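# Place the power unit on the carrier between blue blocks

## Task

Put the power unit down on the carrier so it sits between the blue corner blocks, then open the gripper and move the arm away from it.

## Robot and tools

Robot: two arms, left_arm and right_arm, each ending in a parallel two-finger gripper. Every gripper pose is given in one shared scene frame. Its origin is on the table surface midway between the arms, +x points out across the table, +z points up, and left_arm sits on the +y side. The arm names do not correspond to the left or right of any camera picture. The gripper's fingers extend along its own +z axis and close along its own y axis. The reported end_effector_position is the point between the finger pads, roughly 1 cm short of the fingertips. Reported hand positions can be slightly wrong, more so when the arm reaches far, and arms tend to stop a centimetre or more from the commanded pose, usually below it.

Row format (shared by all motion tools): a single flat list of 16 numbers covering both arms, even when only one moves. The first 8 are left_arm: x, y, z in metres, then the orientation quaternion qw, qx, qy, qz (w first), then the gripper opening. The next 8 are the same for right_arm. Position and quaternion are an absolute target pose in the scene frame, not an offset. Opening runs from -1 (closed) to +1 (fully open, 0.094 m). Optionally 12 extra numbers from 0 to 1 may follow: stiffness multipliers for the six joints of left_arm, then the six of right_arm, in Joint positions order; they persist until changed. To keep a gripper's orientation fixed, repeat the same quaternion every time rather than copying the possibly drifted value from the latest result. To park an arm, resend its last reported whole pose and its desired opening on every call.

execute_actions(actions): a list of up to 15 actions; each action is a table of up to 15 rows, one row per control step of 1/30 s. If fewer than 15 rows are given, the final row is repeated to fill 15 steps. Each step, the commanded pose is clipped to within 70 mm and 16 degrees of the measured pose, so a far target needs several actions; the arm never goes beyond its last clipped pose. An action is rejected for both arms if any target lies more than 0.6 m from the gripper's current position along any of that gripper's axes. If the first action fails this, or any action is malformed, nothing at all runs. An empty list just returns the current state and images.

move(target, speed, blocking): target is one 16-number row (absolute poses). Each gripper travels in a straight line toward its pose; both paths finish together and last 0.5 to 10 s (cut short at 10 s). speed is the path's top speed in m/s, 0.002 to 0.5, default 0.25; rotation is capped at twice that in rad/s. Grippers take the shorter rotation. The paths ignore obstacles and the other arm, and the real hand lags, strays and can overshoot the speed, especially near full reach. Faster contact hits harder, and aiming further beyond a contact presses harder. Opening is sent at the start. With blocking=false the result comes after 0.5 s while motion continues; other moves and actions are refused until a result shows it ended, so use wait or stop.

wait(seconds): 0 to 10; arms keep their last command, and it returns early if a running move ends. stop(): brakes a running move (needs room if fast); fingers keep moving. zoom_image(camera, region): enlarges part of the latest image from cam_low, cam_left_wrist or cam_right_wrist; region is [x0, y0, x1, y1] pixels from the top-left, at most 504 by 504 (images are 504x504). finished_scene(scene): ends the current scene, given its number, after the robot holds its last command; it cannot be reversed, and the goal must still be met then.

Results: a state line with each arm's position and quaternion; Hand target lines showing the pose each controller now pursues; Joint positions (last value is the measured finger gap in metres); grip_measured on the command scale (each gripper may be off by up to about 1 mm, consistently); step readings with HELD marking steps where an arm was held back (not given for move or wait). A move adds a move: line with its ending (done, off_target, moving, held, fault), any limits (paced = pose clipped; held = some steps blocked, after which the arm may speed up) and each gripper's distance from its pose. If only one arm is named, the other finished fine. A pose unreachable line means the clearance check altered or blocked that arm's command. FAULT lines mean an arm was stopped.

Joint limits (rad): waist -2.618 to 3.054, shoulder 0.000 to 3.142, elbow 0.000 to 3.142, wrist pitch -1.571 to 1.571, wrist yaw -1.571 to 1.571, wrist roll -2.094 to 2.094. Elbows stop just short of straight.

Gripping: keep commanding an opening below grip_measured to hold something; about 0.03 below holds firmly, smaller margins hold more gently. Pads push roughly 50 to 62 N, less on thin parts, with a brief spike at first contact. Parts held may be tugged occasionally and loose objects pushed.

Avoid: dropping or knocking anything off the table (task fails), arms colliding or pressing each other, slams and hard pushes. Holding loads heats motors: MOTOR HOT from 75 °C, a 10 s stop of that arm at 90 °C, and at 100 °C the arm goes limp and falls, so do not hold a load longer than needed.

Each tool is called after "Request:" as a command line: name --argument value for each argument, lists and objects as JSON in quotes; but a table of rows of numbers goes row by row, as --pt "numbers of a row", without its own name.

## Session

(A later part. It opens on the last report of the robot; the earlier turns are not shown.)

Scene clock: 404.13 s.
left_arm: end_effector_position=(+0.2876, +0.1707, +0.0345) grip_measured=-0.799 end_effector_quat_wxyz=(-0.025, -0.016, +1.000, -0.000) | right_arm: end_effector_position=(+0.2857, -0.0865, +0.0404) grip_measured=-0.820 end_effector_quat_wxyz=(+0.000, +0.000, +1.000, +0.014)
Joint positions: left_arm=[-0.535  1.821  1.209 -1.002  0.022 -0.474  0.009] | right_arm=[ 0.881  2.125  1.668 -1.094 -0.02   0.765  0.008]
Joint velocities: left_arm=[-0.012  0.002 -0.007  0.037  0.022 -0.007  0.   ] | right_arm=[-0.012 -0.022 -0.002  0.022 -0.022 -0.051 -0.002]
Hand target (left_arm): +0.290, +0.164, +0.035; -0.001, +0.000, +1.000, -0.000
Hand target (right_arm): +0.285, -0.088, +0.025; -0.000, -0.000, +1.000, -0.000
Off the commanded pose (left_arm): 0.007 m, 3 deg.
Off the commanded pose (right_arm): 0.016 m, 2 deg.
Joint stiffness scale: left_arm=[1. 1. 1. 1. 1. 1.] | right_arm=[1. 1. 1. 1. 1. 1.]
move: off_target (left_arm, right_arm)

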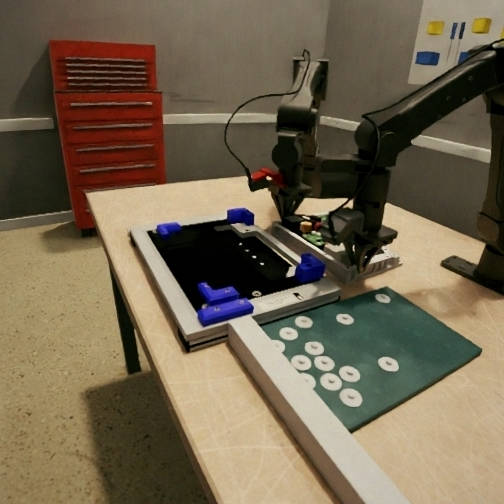

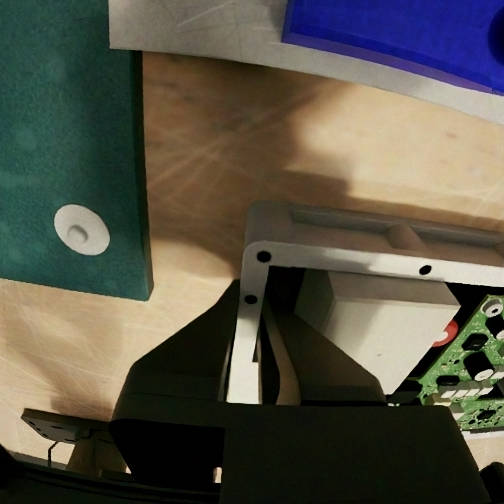

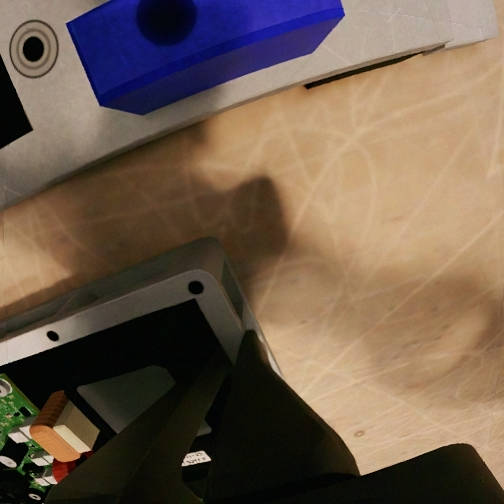

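Request:
move --target '[0.288,0.170,0.17,0,0,1,0,-1,0.286,-0.087,0.15,0,0,1,0,-1]' --speed 0.04

Request:
move --target '[0.37,0.160,0.18,0,0,1,0,-1,0.368,-0.097,0.155,0,0,1,0,-1]' --speed 0.03

Scene clock: 419.10 s.
left_arm: end_effector_position=(+0.2924, +0.1744, +0.1393) grip_measured=-0.799 end_effector_quat_wxyz=(-0.017, -0.015, +1.000, +0.013) | right_arm: end_effector_position=(+0.2922, -0.0848, +0.1397) grip_measured=-0.820 end_effector_quat_wxyz=(+0.004, +0.004, +1.000, +0.005)
Joint positions: left_arm=[-0.535  1.763  1.562 -1.411 -0.008 -0.471  0.009] | right_arm=[ 0.881  2.153  2.108 -1.513 -0.001  0.773  0.008]
Joint velocities: left_arm=[-0.007 -0.012 -0.012 -0.11  -0.022 -0.007  0.   ] | right_arm=[-0.002  0.017 -0.007 -0.066 -0.022 -0.066 -0.   ]
Hand target (left_arm): +0.285, +0.172, +0.168; +0.001, +0.000, +1.000, -0.000
Hand target (right_arm): +0.286, -0.087, +0.150; +0.001, -0.000, +1.000, +0.001
Off the commanded pose (left_arm): 0.031 m, 3 deg.
Off the commanded pose (right_arm): 0.012 m, 1 deg.
Joint stiffness scale: left_arm=[1. 1. 1. 1. 1. 1.] | right_arm=[1. 1. 1. 1. 1. 1.]
move: off_target (left_arm, right_arm)

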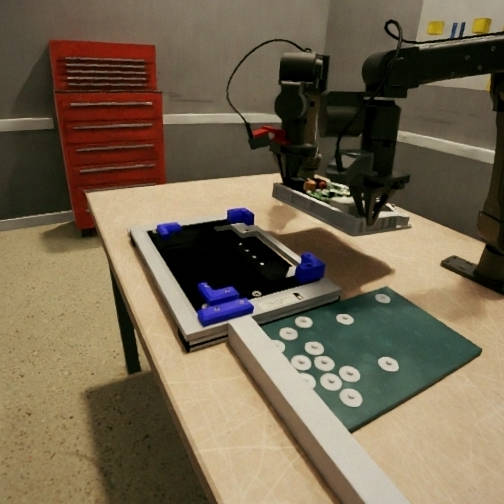

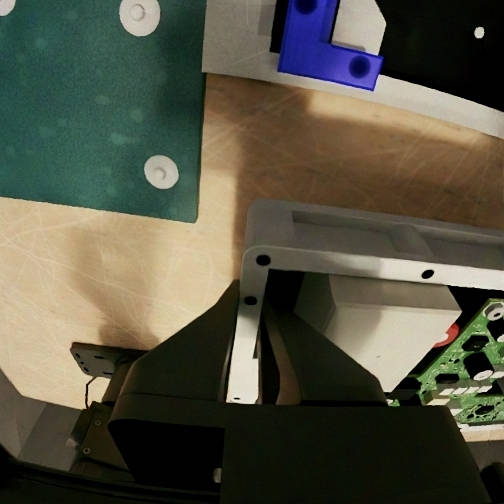

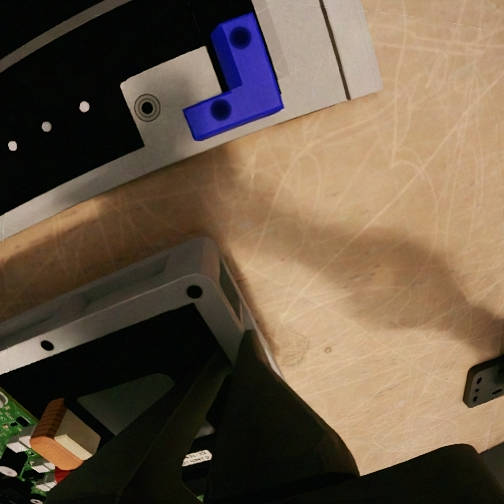

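Scene clock: 422.33 s.
left_arm: end_effector_position=(+0.3733, +0.1650, +0.1521) grip_measured=-0.799 end_effector_quat_wxyz=(+0.005, -0.008, +1.000, +0.014) | right_arm: end_effector_position=(+0.3699, -0.0964, +0.1403) grip_measured=-0.820 end_effector_quat_wxyz=(+0.042, +0.009, +0.999, +0.032)
Joint positions: left_arm=[-0.477  2.056  2.009 -1.525 -0.03  -0.401  0.009] | right_arm=[ 0.748  2.33   2.401 -1.536 -0.001  0.649  0.008]
Joint velocities: left_arm=[-0.012 -0.002  0.012 -0.081 -0.007  0.022 -0.   ] | right_arm=[-0.007  0.002 -0.017 -0.081 -0.022  0.037  0.   ]
Hand target (left_arm): +0.369, +0.162, +0.179; +0.019, +0.001, +1.000, -0.007
Hand target (right_arm): +0.368, -0.098, +0.154; +0.048, -0.000, +0.998, +0.036
Off the commanded pose (left_arm): 0.029 m, 2 deg.
Off the commanded pose (right_arm): 0.015 m, 6 deg.
Joint stiffness scale: left_arm=[1. 1. 1. 1. 1. 1.] | right_arm=[1. 1. 1. 1. 1. 1.]
joint sent to its limit (left arm) — the command would take joint 4 (wrist pitch) past its lower limit, so that joint was sent only as far as its limit.
joint sent to its limit (right arm) — the command would take joint 4 (wrist pitch) past its lower limit, so that joint was sent only as far as its limit.
move: off_target (left_arm, right_arm)

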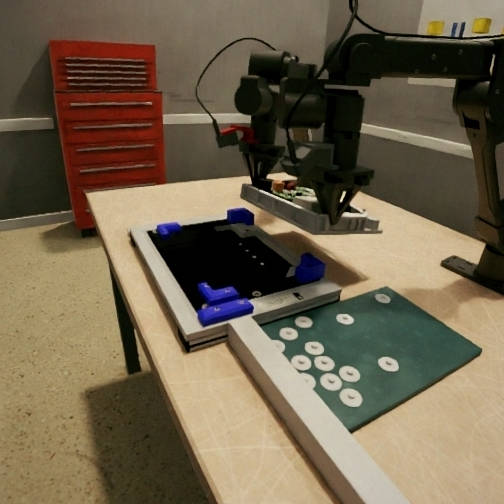

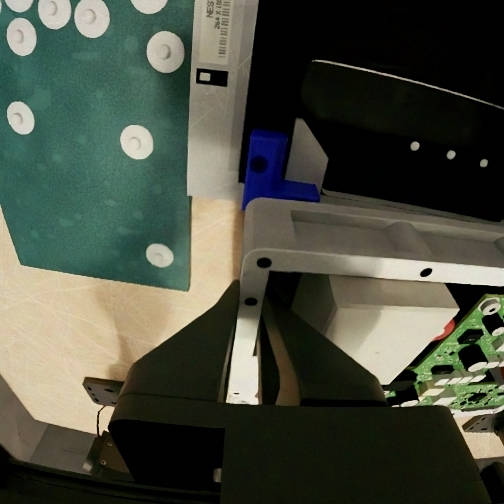

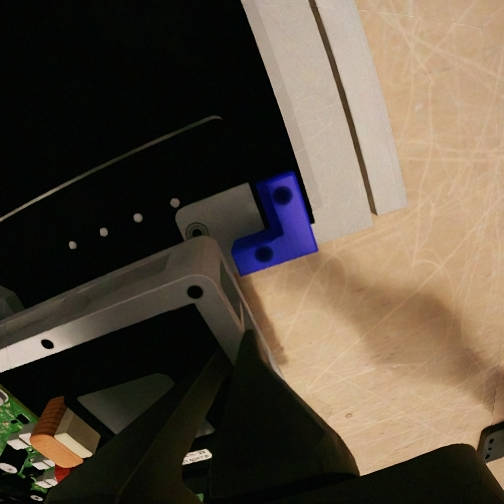

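Continue, lowering as we go, allowing slight tilt.

Request:
move --target '[0.46,0.150,0.15,0.04,0,0.999,0,-1,0.458,-0.107,0.13,0.04,0,0.999,0,-1]' --speed 0.03

Scene clock: 430.03 s.
left_arm: end_effector_position=(+0.4543, +0.1572, +0.1237) grip_measured=-0.799 end_effector_quat_wxyz=(+0.034, -0.007, +0.999, +0.008) | right_arm: end_effector_position=(+0.4488, -0.1067, +0.1204) grip_measured=-0.820 end_effector_quat_wxyz=(+0.102, +0.001, +0.994, +0.042)
Joint positions: left_arm=[-0.431  2.393  2.447 -1.567 -0.037 -0.35   0.009] | right_arm=[ 0.655  2.612  2.828 -1.567  0.033  0.537  0.008]
Joint velocities: left_arm=[-0.007 -0.007  0.007 -0.051 -0.081  0.007  0.   ] | right_arm=[ 0.002  0.002 -0.012 -0.022  0.022 -0.081 -0.   ]
Hand target (left_arm): +0.458, +0.152, +0.150; +0.066, +0.001, +0.998, -0.008
Hand target (right_arm): +0.457, -0.109, +0.130; +0.122, -0.002, +0.991, +0.048
Off the commanded pose (left_arm): 0.028 m, 1 deg.
Off the commanded pose (right_arm): 0.013 m, 9 deg.
Joint stiffness scale: left_arm=[1. 1. 1. 1. 1. 1.] | right_arm=[1. 1. 1. 1. 1. 1.]
elbow stopped short (right arm): the move would have taken joint 3 (elbow) straighter than the controller allows; a more bent joint 3 avoids this.
joint sent to its limit (left arm) — the command would take joint 4 (wrist pitch) past its lower limit, so that joint was sent only as far as its limit.
move: off_target (left_arm, right_arm)

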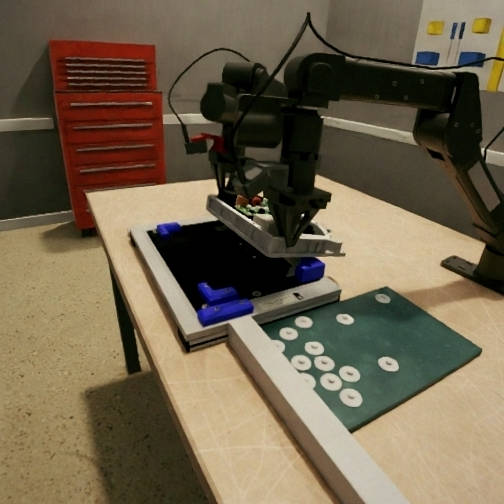

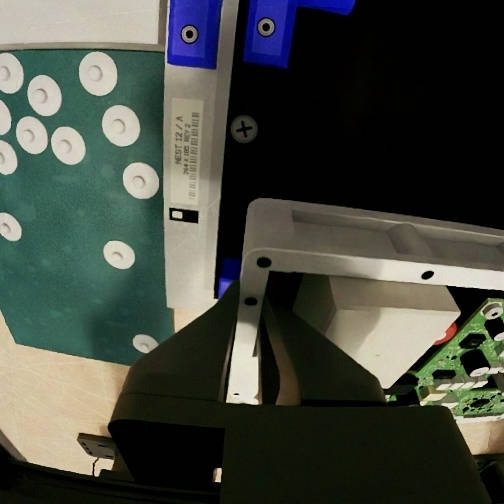

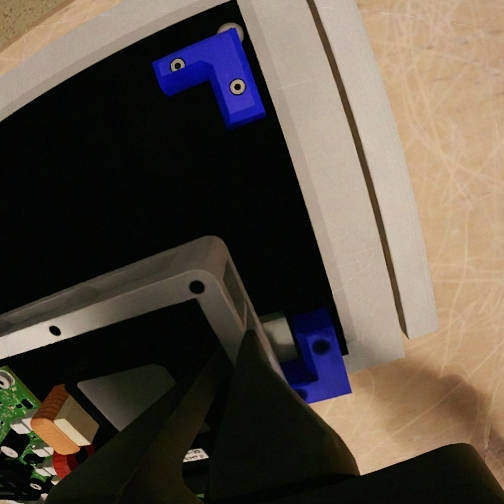

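Request:
move --target '[0.495,0.140,0.12,0.07,0,0.998,0,-1,0.493,-0.117,0.10,0.07,0,0.998,0,-1]' --speed 0.025

Request:
zoom_image --camera "cam_low" --region '[120,170,370,350]'

Scene clock: 438.67 s.
left_arm: end_effector_position=(+0.4877, +0.1436, +0.1067) grip_measured=-0.799 end_effector_quat_wxyz=(+0.058, +0.010, +0.998, -0.010) | right_arm: end_effector_position=(+0.4693, -0.1209, +0.1092) grip_measured=-0.820 end_effector_quat_wxyz=(+0.109, +0.021, +0.993, +0.047)
Joint positions: left_arm=[-0.427  2.558  2.68  -1.576 -0.018 -0.313  0.009] | right_arm=[ 0.611  2.648  2.846 -1.531  0.025  0.533  0.008]
Joint velocities: left_arm=[-0.002  0.007 -0.012  0.037 -0.051 -0.037 -0.001] | right_arm=[-0.012  0.002 -0.017  0.066  0.007  0.022 -0.001]
Hand target (left_arm): +0.494, +0.141, +0.120; +0.085, +0.000, +0.996, -0.006
Hand target (right_arm): +0.490, -0.119, +0.101; +0.143, +0.001, +0.989, +0.042
Off the commanded pose (left_arm): 0.016 m, 2 deg.
Off the commanded pose (right_arm): 0.026 m, 7 deg.
Joint stiffness scale: left_arm=[1. 1. 1. 1. 1. 1.] | right_arm=[1. 1. 1. 1. 1. 1.]
elbow stopped short (right arm): the move would have taken joint 3 (elbow) straighter than the controller allows; a more bent joint 3 avoids this.
joint sent to its limit (left arm) — the command would take joint 4 (wrist pitch) past its lower limit, so that joint was sent only as far as its limit.
move: off_target (left_arm, right_arm)

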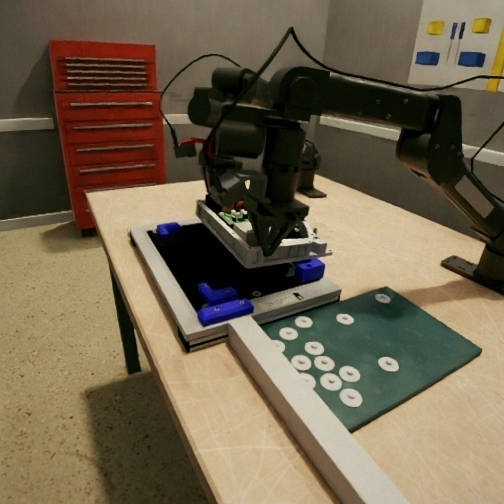

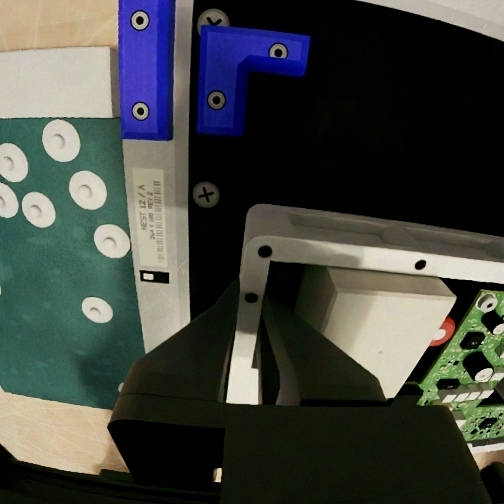

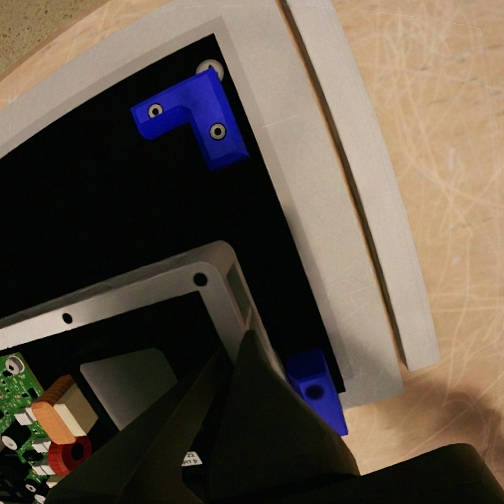

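Region (120, 170, 370, 350) of cam_low's 504x504 image, scaled by 2.016, with more detail than that image has; it fills the top 363 rows of this view, and the rest is white.

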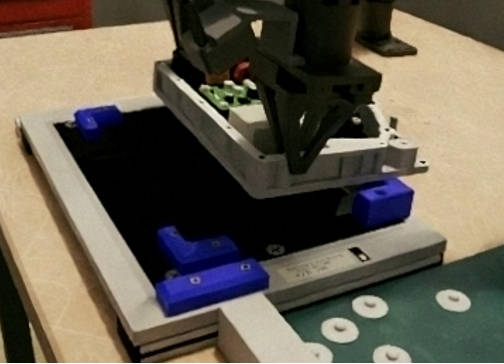

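Request:
move --target '[0.485,0.140,0.06,0.04,0,0.999,0,-1,0.475,-0.119,0.055,0.04,0,0.999,0,-1]' --speed 0.025

Request:
zoom_image --camera "cam_low" --region '[120,170,370,350]'

Scene clock: 453.17 s.
left_arm: end_effector_position=(+0.4914, +0.1433, +0.0789) grip_measured=-0.799 end_effector_quat_wxyz=(+0.056, +0.011, +0.998, -0.007) | right_arm: end_effector_position=(+0.4760, -0.1208, +0.0868) grip_measured=-0.820 end_effector_quat_wxyz=(+0.091, +0.041, +0.993, +0.061)
Joint positions: left_arm=[-0.427  2.522  2.497 -1.434 -0.023 -0.311  0.009] | right_arm=[ 0.591  2.7    2.859 -1.51  -0.017  0.558  0.008]
Joint velocities: left_arm=[ 0.002 -0.002 -0.002  0.007 -0.066  0.037  0.001] | right_arm=[-0.012 -0.012  0.007 -0.022 -0.022  0.081  0.001]
Hand target (left_arm): +0.485, +0.140, +0.060; +0.039, +0.000, +0.999, +0.001
Hand target (right_arm): +0.473, -0.120, +0.056; +0.079, +0.001, +0.997, +0.025
Off the commanded pose (left_arm): 0.020 m, 2 deg.
Off the commanded pose (right_arm): 0.032 m, 10 deg.
Joint stiffness scale: left_arm=[1. 1. 1. 1. 1. 1.] | right_arm=[1. 1. 1. 1. 1. 1.]
elbow stopped short (right arm): the move would have taken joint 3 (elbow) straighter than the controller allows; a more bent joint 3 avoids this.
move: off_target (left_arm, right_arm)

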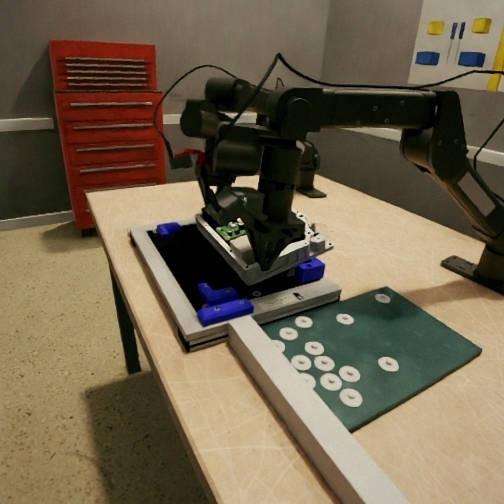

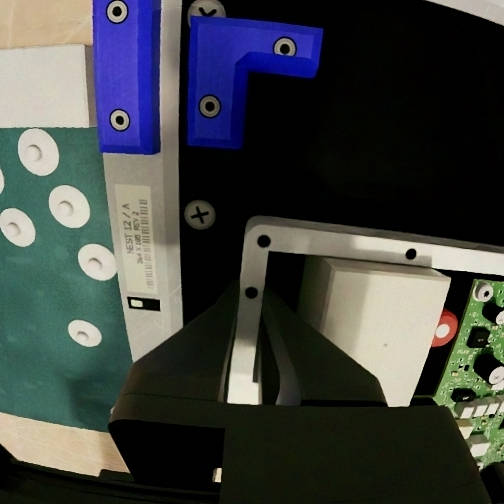

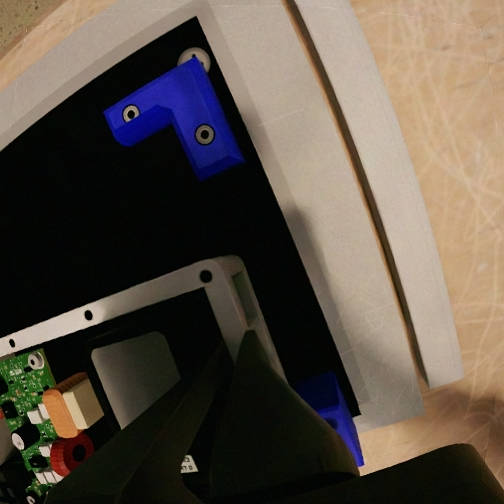

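Region (120, 170, 370, 350) of cam_low's 504x504 image, scaled by 2.016, with more detail than that image has; it fills the top 363 rows of this view, and the rest is white.

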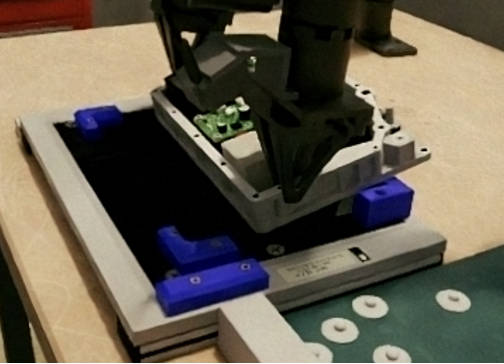

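Request:
move --target '[0.49,0.143,0.08,0.04,0,0.999,0,-0.6,0.476,-0.12,0.087,0.06,0,0.998,0,-0.6]' --speed 0.03

Request:
move --target '[0.46,0.143,0.15,0.04,0,0.999,0,-0.6,0.45,-0.12,0.15,0.06,0,0.998,0,-0.6]' --speed 0.1

Request:
move --target '[0.33,0.09,0.15,0,0,1,0,-1,0.33,-0.07,0.15,0,0,1,0,-1]'

Request:
move --target '[0.33,0.09,0.075,0,0,1,0,-1,0.33,-0.07,0.075,0,0,1,0,-1]' --speed 0.1

Scene clock: 472.33 s.
left_arm: end_effector_position=(+0.4871, +0.1450, +0.0751) grip_measured=-0.601 end_effector_quat_wxyz=(+0.033, +0.002, +0.999, +0.001) | right_arm: end_effector_position=(+0.4797, -0.1233, +0.0895) grip_measured=-0.602 end_effector_quat_wxyz=(+0.112, +0.009, +0.993, +0.036)
Joint positions: left_arm=[-0.427  2.598  2.631 -1.542 -0.023 -0.329  0.019] | right_arm=[ 0.604  2.696  2.859 -1.501  0.044  0.5    0.019]
Joint velocities: left_arm=[-0.012  0.012  0.032 -0.125 -0.022  0.022  0.   ] | right_arm=[-0.007  0.012 -0.007  0.022  0.022  0.022  0.   ]
Hand target (left_arm): +0.490, +0.143, +0.080; +0.041, -0.000, +0.999, -0.000
Hand target (right_arm): +0.475, -0.120, +0.086; +0.109, -0.001, +0.994, +0.027
Off the commanded pose (left_arm): 0.006 m, 1 deg.
Off the commanded pose (right_arm): 0.006 m, 7 deg.
Joint stiffness scale: left_arm=[1. 1. 1. 1. 1. 1.] | right_arm=[1. 1. 1. 1. 1. 1.]
elbow stopped short (right arm): the move would have taken joint 3 (elbow) straighter than the controller allows; a more bent joint 3 avoids this.
move: off_target (right_arm)

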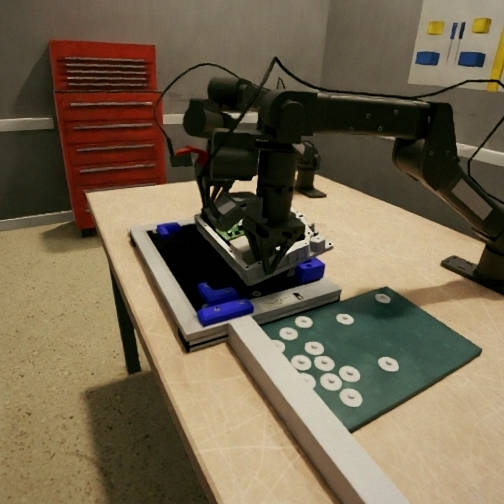

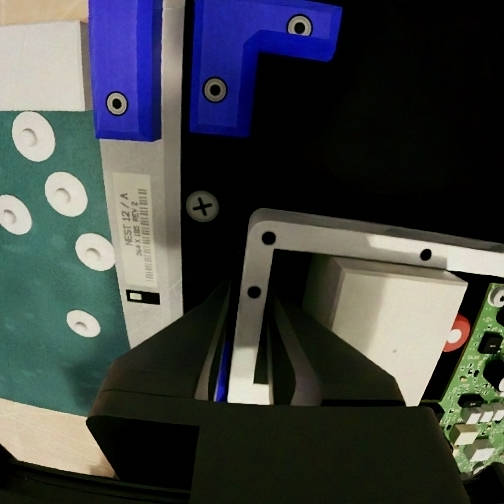

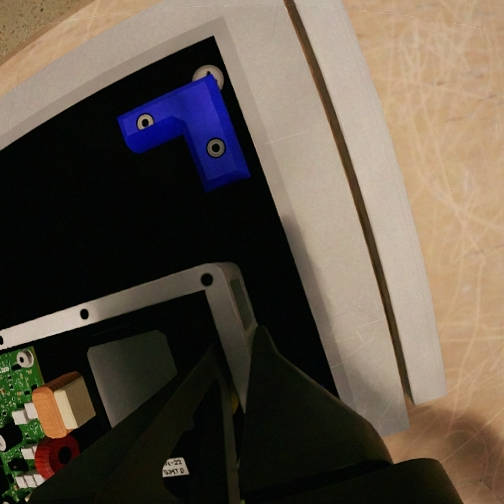

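Scene clock: 473.50 s.
left_arm: end_effector_position=(+0.4639, +0.1447, +0.1420) grip_measured=-0.601 end_effector_quat_wxyz=(+0.065, +0.000, +0.998, -0.011) | right_arm: end_effector_position=(+0.4552, -0.1185, +0.1494) grip_measured=-0.602 end_effector_quat_wxyz=(+0.132, -0.002, +0.990, +0.049)
Joint positions: left_arm=[-0.443  2.402  2.534 -1.572 -0.023 -0.348  0.019] | right_arm=[ 0.634  2.545  2.806 -1.553  0.044  0.507  0.019]
Joint velocities: left_arm=[-0.002 -0.002 -0.046 -0.022 -0.022 -0.007  0.   ] | right_arm=[-0.002 -0.017 -0.012 -0.066 -0.081  0.007 -0.   ]
Hand target (left_arm): +0.459, +0.143, +0.149; +0.069, +0.001, +0.998, -0.011
Hand target (right_arm): +0.449, -0.120, +0.150; +0.127, -0.002, +0.991, +0.038
Off the commanded pose (left_arm): 0.009 m, 3 deg.
Off the commanded pose (right_arm): 0.005 m, 10 deg.
Joint stiffness scale: left_arm=[1. 1. 1. 1. 1. 1.] | right_arm=[1. 1. 1. 1. 1. 1.]
elbow stopped short (right arm): the move would have taken joint 3 (elbow) straighter than the controller allows; a more bent joint 3 avoids this.
joint sent to its limit (left arm) — the command would take joint 4 (wrist pitch) past its lower limit, so that joint was sent only as far as its limit.
joint sent to its limit (right arm) — the command would take joint 4 (wrist pitch) past its lower limit, so that joint was sent only as far as its limit.
move: off_target (left_arm, right_arm)

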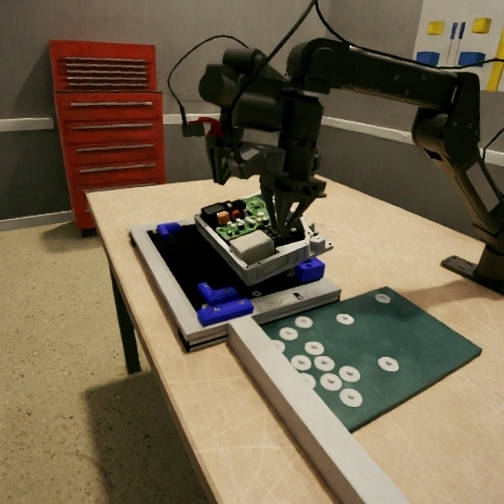

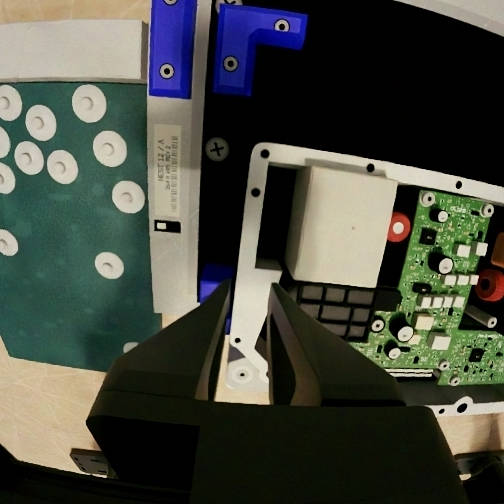

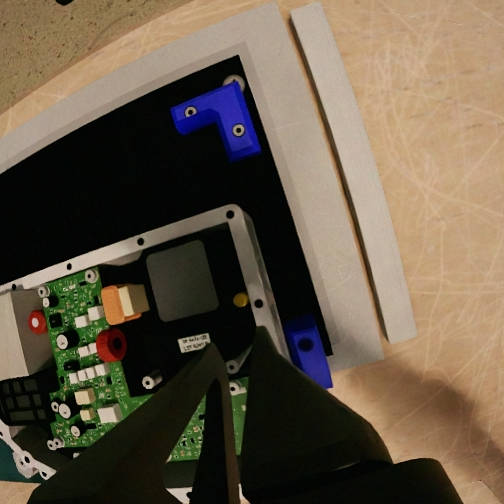

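Scene clock: 474.63 s.
left_arm: end_effector_position=(+0.3510, +0.1003, +0.1396) grip_measured=-0.986 end_effector_quat_wxyz=(-0.014, +0.022, +1.000, +0.010) | right_arm: end_effector_position=(+0.3326, -0.0647, +0.1467) grip_measured=-0.994 end_effector_quat_wxyz=(+0.035, -0.006, +0.999, +0.029)
Joint positions: left_arm=[-0.638  2.125  2.063 -1.543 -0.004 -0.502  0.001] | right_arm=[ 0.854  2.306  2.388 -1.561  0.004  0.725  0.   ]
Joint velocities: left_arm=[-0.002  0.007 -0.012  0.007  0.022 -0.037  0.   ] | right_arm=[ 0.002 -0.007  0.017  0.037 -0.022  0.007  0.   ]
Hand target (left_arm): +0.356, +0.102, +0.140; -0.006, +0.020, +1.000, +0.009
Hand target (right_arm): +0.330, -0.069, +0.149; +0.031, +0.001, +0.999, +0.029
Off the commanded pose (left_arm): 0.026 m, 3 deg.
Off the commanded pose (right_arm): 0.007 m, 5 deg.
Joint stiffness scale: left_arm=[1. 1. 1. 1. 1. 1.] | right_arm=[1. 1. 1. 1. 1. 1.]
joint sent to its limit (right arm) — the command would take joint 4 (wrist pitch) past its lower limit, so that joint was sent only as far as its limit.
move: held (left_arm), off_target (right_arm); limits=held; held on 16 of 34 steps (left_arm), including the last (left_arm)
pose unreachable (left arm): on one or more control steps of this call, first in action 0 (counted from 0), this arm could not follow its commanded pose, so it was not sent that pose on those steps. On the call's last step it was still not sent that pose. It may still have moved: this result reports where it is.
cause: the commanded pose would bring a part of the arm too close to another arm (this arm's wrist (the part past joint 4) and the other arm's wrist (the part past joint 4)).

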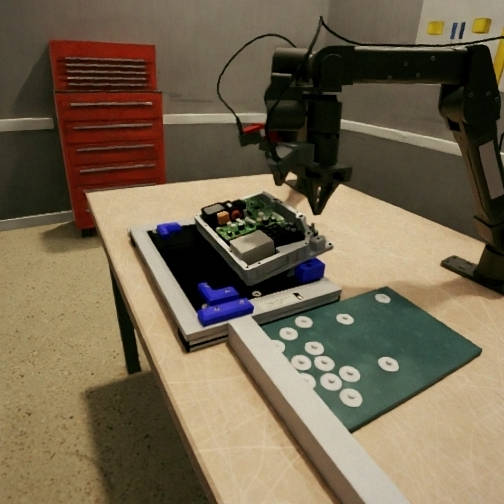

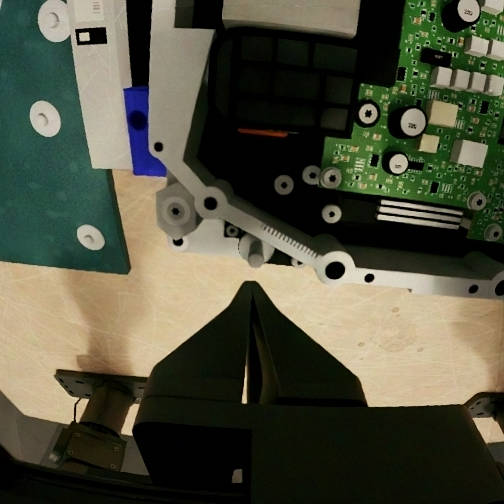

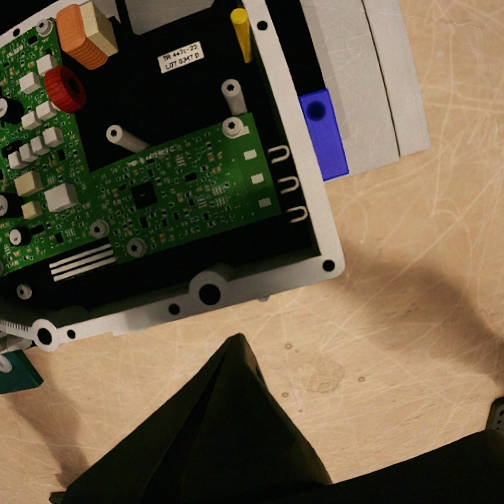

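Scene clock: 475.60 s.
left_arm: end_effector_position=(+0.3329, +0.1045, +0.0938) grip_measured=-0.986 end_effector_quat_wxyz=(-0.043, +0.013, +0.999, +0.027) | right_arm: end_effector_position=(+0.3273, -0.0695, +0.1121) grip_measured=-0.994 end_effector_quat_wxyz=(+0.011, -0.006, +1.000, +0.007)
Joint positions: left_arm=[-0.652  2.105  1.845 -1.413 -0.002 -0.534  0.001] | right_arm=[ 0.854  2.308  2.253 -1.49   0.004  0.725  0.   ]
Joint velocities: left_arm=[-0.002  0.007  0.007  0.081 -0.022 -0.022  0.   ] | right_arm=[-0.007 -0.012 -0.017 -0.007 -0.007 -0.007  0.   ]
Hand target (left_arm): +0.336, +0.104, +0.099; -0.035, +0.012, +0.999, +0.023
Hand target (right_arm): +0.328, -0.069, +0.114; +0.013, -0.006, +1.000, +0.009
Off the commanded pose (left_arm): 0.024 m, 6 deg.
Off the commanded pose (right_arm): 0.037 m, 2 deg.
Joint stiffness scale: left_arm=[1. 1. 1. 1. 1. 1.] | right_arm=[1. 1. 1. 1. 1. 1.]
move: held (left_arm, right_arm); limits=held; held on 16 of 29 steps (right_arm, left_arm), including the last (right_arm, left_arm)
pose unreachable (left arm): on one or more control steps of this call, first in action 0 (counted from 0), this arm could not follow its commanded pose, so it was not sent that pose on those steps. On the call's last step it was still not sent that pose. It may still have moved: this result reports where it is.
cause: the commanded pose would bring a part of the arm too close to another arm (this arm's wrist (the part past joint 4) and the other arm's wrist (the part past joint 4)).
pose unreachable (right arm): on one or more control steps of this call, first in action 0 (counted from 0), this arm could not follow its commanded pose, so it was not sent that pose on those steps. On the call's last step it was still not sent that pose. It may still have moved: this result reports where it is.
cause: the commanded pose would bring a part of the arm too close to another arm (this arm's wrist (the part past joint 4) and the other arm's wrist (the part past joint 4)).

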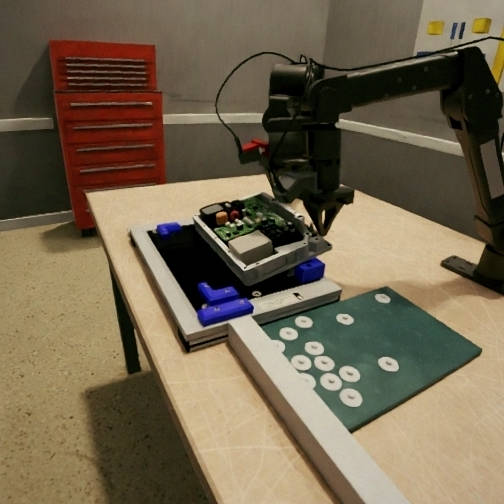

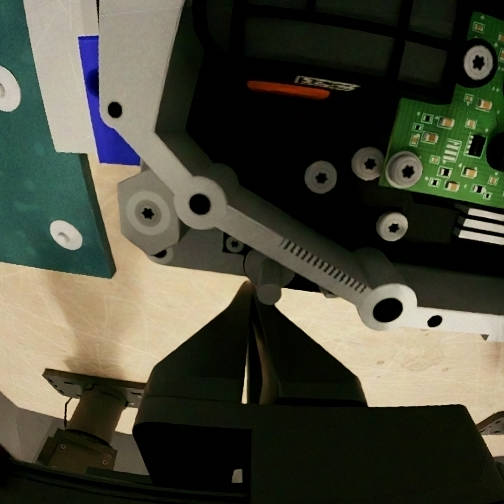

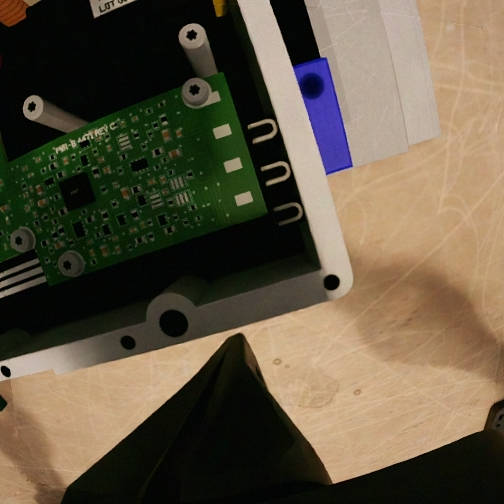

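Request:
move --target '[0.3,0.2,0.15,0,0,1,0,-1,0.31,0.0,0.075,0,0,1,0,-1]' --speed 0.12

Request:
move --target '[0.3,0.2,0.15,0,0,1,0,-1,0.42,0.0,0.075,0,0,1,0,-1]' --speed 0.03

Scene clock: 487.50 s.
left_arm: end_effector_position=(+0.3017, +0.1963, +0.1471) grip_measured=-0.986 end_effector_quat_wxyz=(-0.001, -0.002, +1.000, +0.002) | right_arm: end_effector_position=(+0.3140, -0.0010, +0.0770) grip_measured=-0.994 end_effector_quat_wxyz=(+0.010, -0.001, +1.000, +0.009)
Joint positions: left_arm=[-0.454  1.729  1.553 -1.398 -0.002 -0.365  0.001] | right_arm=[ 0.975  2.562  2.57  -1.553  0.003  0.855  0.   ]
Joint velocities: left_arm=[-0.017  0.007 -0.002 -0.022 -0.051  0.007 -0.   ] | right_arm=[ 0.012  0.017 -0.012 -0.066 -0.022 -0.037 -0.   ]
Hand target (left_arm): +0.298, +0.200, +0.149; +0.001, +0.000, +1.000, +0.001
Hand target (right_arm): +0.311, -0.000, +0.075; +0.005, +0.000, +1.000, +0.005
Off the commanded pose (left_arm): 0.005 m, 0 deg.
Off the commanded pose (right_arm): 0.005 m, 2 deg.
Joint stiffness scale: left_arm=[1. 1. 1. 1. 1. 1.] | right_arm=[1. 1. 1. 1. 1. 1.]
joint sent to its limit (right arm) — the command would take joint 4 (wrist pitch) past its lower limit, so that joint was sent only as far as its limit.
move: done

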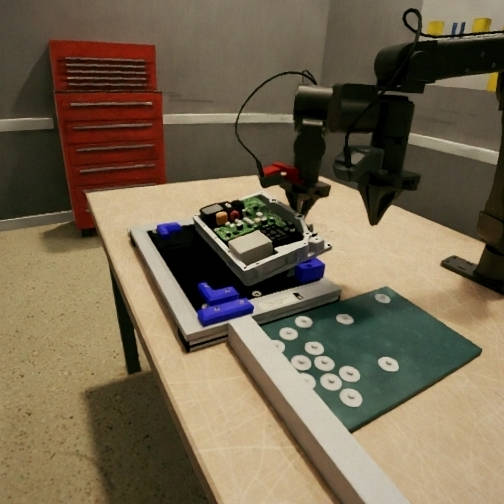

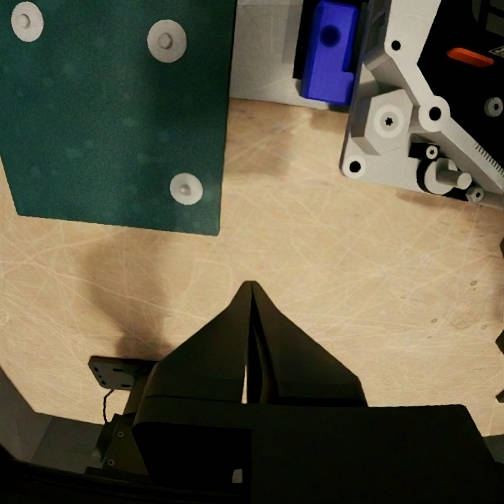

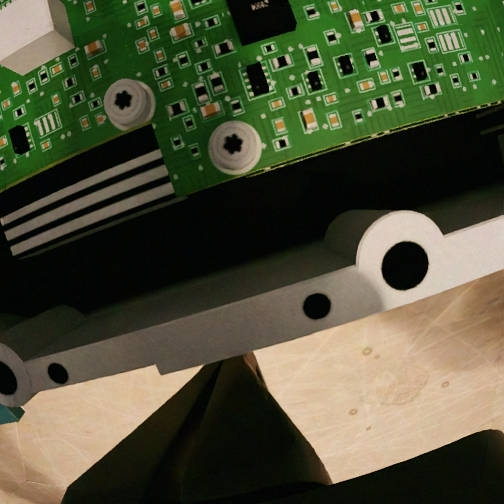

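Scene clock: 491.27 s.
left_arm: end_effector_position=(+0.3017, +0.1963, +0.1471) grip_measured=-0.986 end_effector_quat_wxyz=(-0.001, +0.002, +1.000, +0.002) | right_arm: end_effector_position=(+0.3887, +0.0039, +0.0795) grip_measured=-0.994 end_effector_quat_wxyz=(+0.058, -0.008, +0.994, +0.095)
Joint positions: left_arm=[-0.454  1.729  1.553 -1.398 -0.002 -0.359  0.001] | right_arm=[ 0.856  2.707  2.84  -1.491 -0.064  0.729  0.   ]
Joint velocities: left_arm=[ 0.007  0.002 -0.007  0.066  0.022 -0.022 -0.001] | right_arm=[ 0.007 -0.002  0.007  0.007  0.022  0.051  0.   ]
Hand target (left_arm): +0.300, +0.200, +0.150; +0.000, +0.000, +1.000, +0.000
Hand target (right_arm): +0.418, -0.003, +0.076; +0.098, +0.004, +0.991, +0.093
Off the commanded pose (left_arm): 0.005 m, 0 deg.
Off the commanded pose (right_arm): 0.032 m, 13 deg.
Joint stiffness scale: left_arm=[1. 1. 1. 1. 1. 1.] | right_arm=[1. 1. 1. 1. 1. 1.]
elbow stopped short (right arm): the move would have taken joint 3 (elbow) straighter than the controller allows; a more bent joint 3 avoids this.
move: off_target (right_arm)

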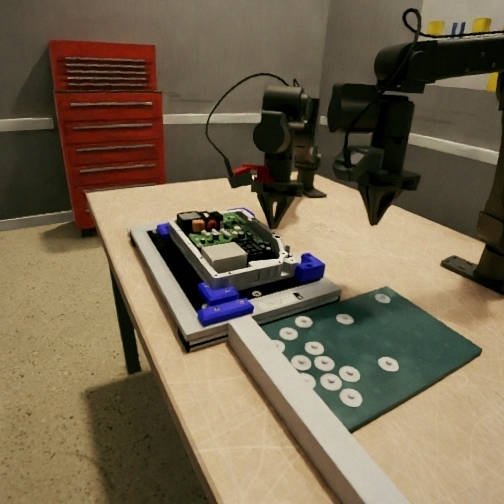

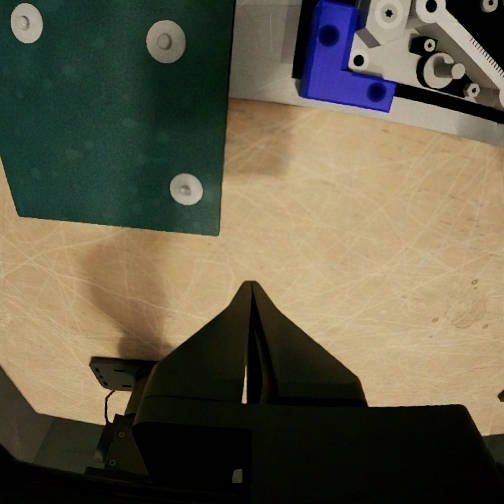

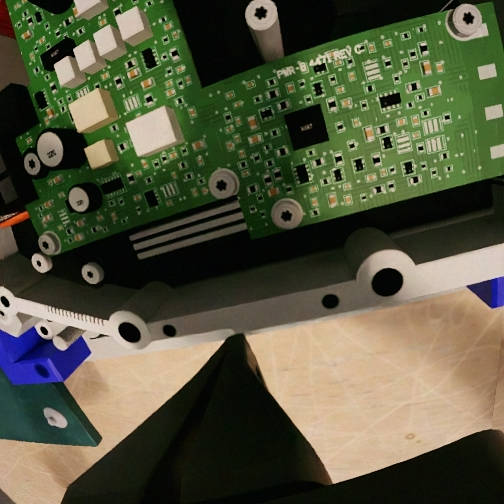

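Looks like it dropped in. Retreat and inspect.

Request:
move --target '[0.3,0.2,0.15,0,0,1,0,-1,0.3,-0.1,0.16,0,0,1,0,-1]' --speed 0.12

Request:
zoom_image --camera "cam_low" --region '[120,190,350,350]'

Scene clock: 498.20 s.
left_arm: end_effector_position=(+0.3017, +0.1963, +0.1471) grip_measured=-0.986 end_effector_quat_wxyz=(-0.001, +0.002, +1.000, +0.002) | right_arm: end_effector_position=(+0.2973, -0.0901, +0.1583) grip_measured=-0.994 end_effector_quat_wxyz=(+0.008, -0.005, +1.000, +0.019)
Joint positions: left_arm=[-0.454  1.729  1.553 -1.398 -0.002 -0.359  0.001] | right_arm=[ 0.856  2.144  2.169 -1.558 -0.018  0.728  0.   ]
Joint velocities: left_arm=[-0.002 -0.007  0.002  0.051 -0.066  0.022  0.   ] | right_arm=[-0.007 -0.002 -0.027  0.022 -0.007  0.007 -0.001]
Hand target (left_arm): +0.300, +0.200, +0.150; +0.000, -0.000, +1.000, +0.000
Hand target (right_arm): +0.298, -0.099, +0.159; +0.008, +0.001, +1.000, +0.008
Off the commanded pose (left_arm): 0.005 m, 0 deg.
Off the commanded pose (right_arm): 0.010 m, 2 deg.
Joint stiffness scale: left_arm=[1. 1. 1. 1. 1. 1.] | right_arm=[1. 1. 1. 1. 1. 1.]
joint sent to its limit (right arm) — the command would take joint 4 (wrist pitch) past its lower limit, so that joint was sent only as far as its limit.
move: done

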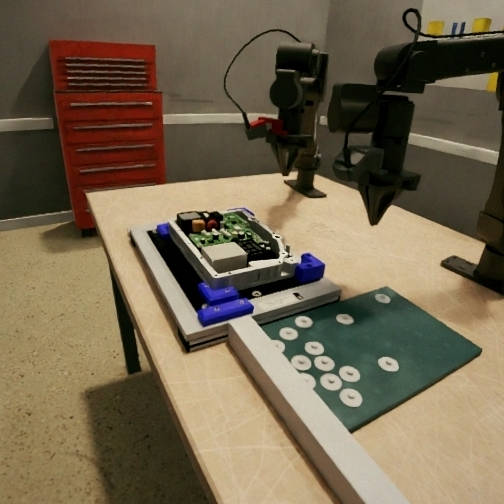

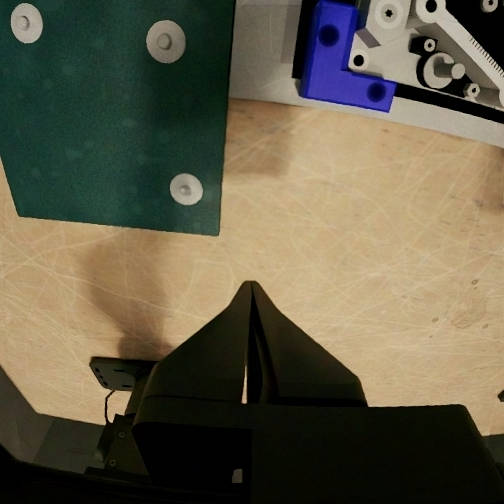

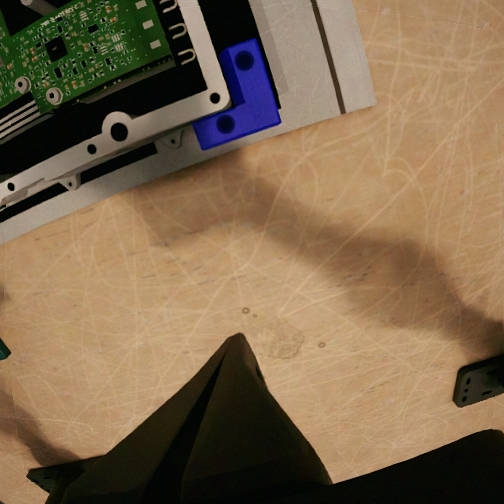

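Region (120, 190, 350, 350) of cam_low's 504x504 image, scaled by 2.191, with more detail than that image has; it fills the top 351 rows of this view, and the rest is white.

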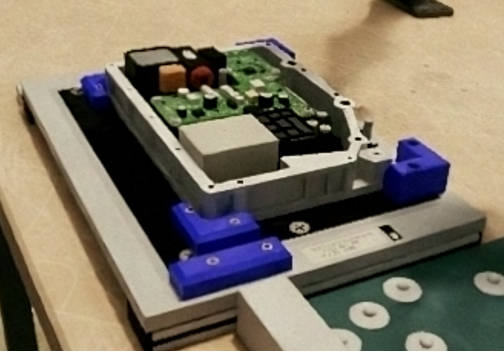

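Request:
finished_scene --scene 1

The scene is finished: the task was done.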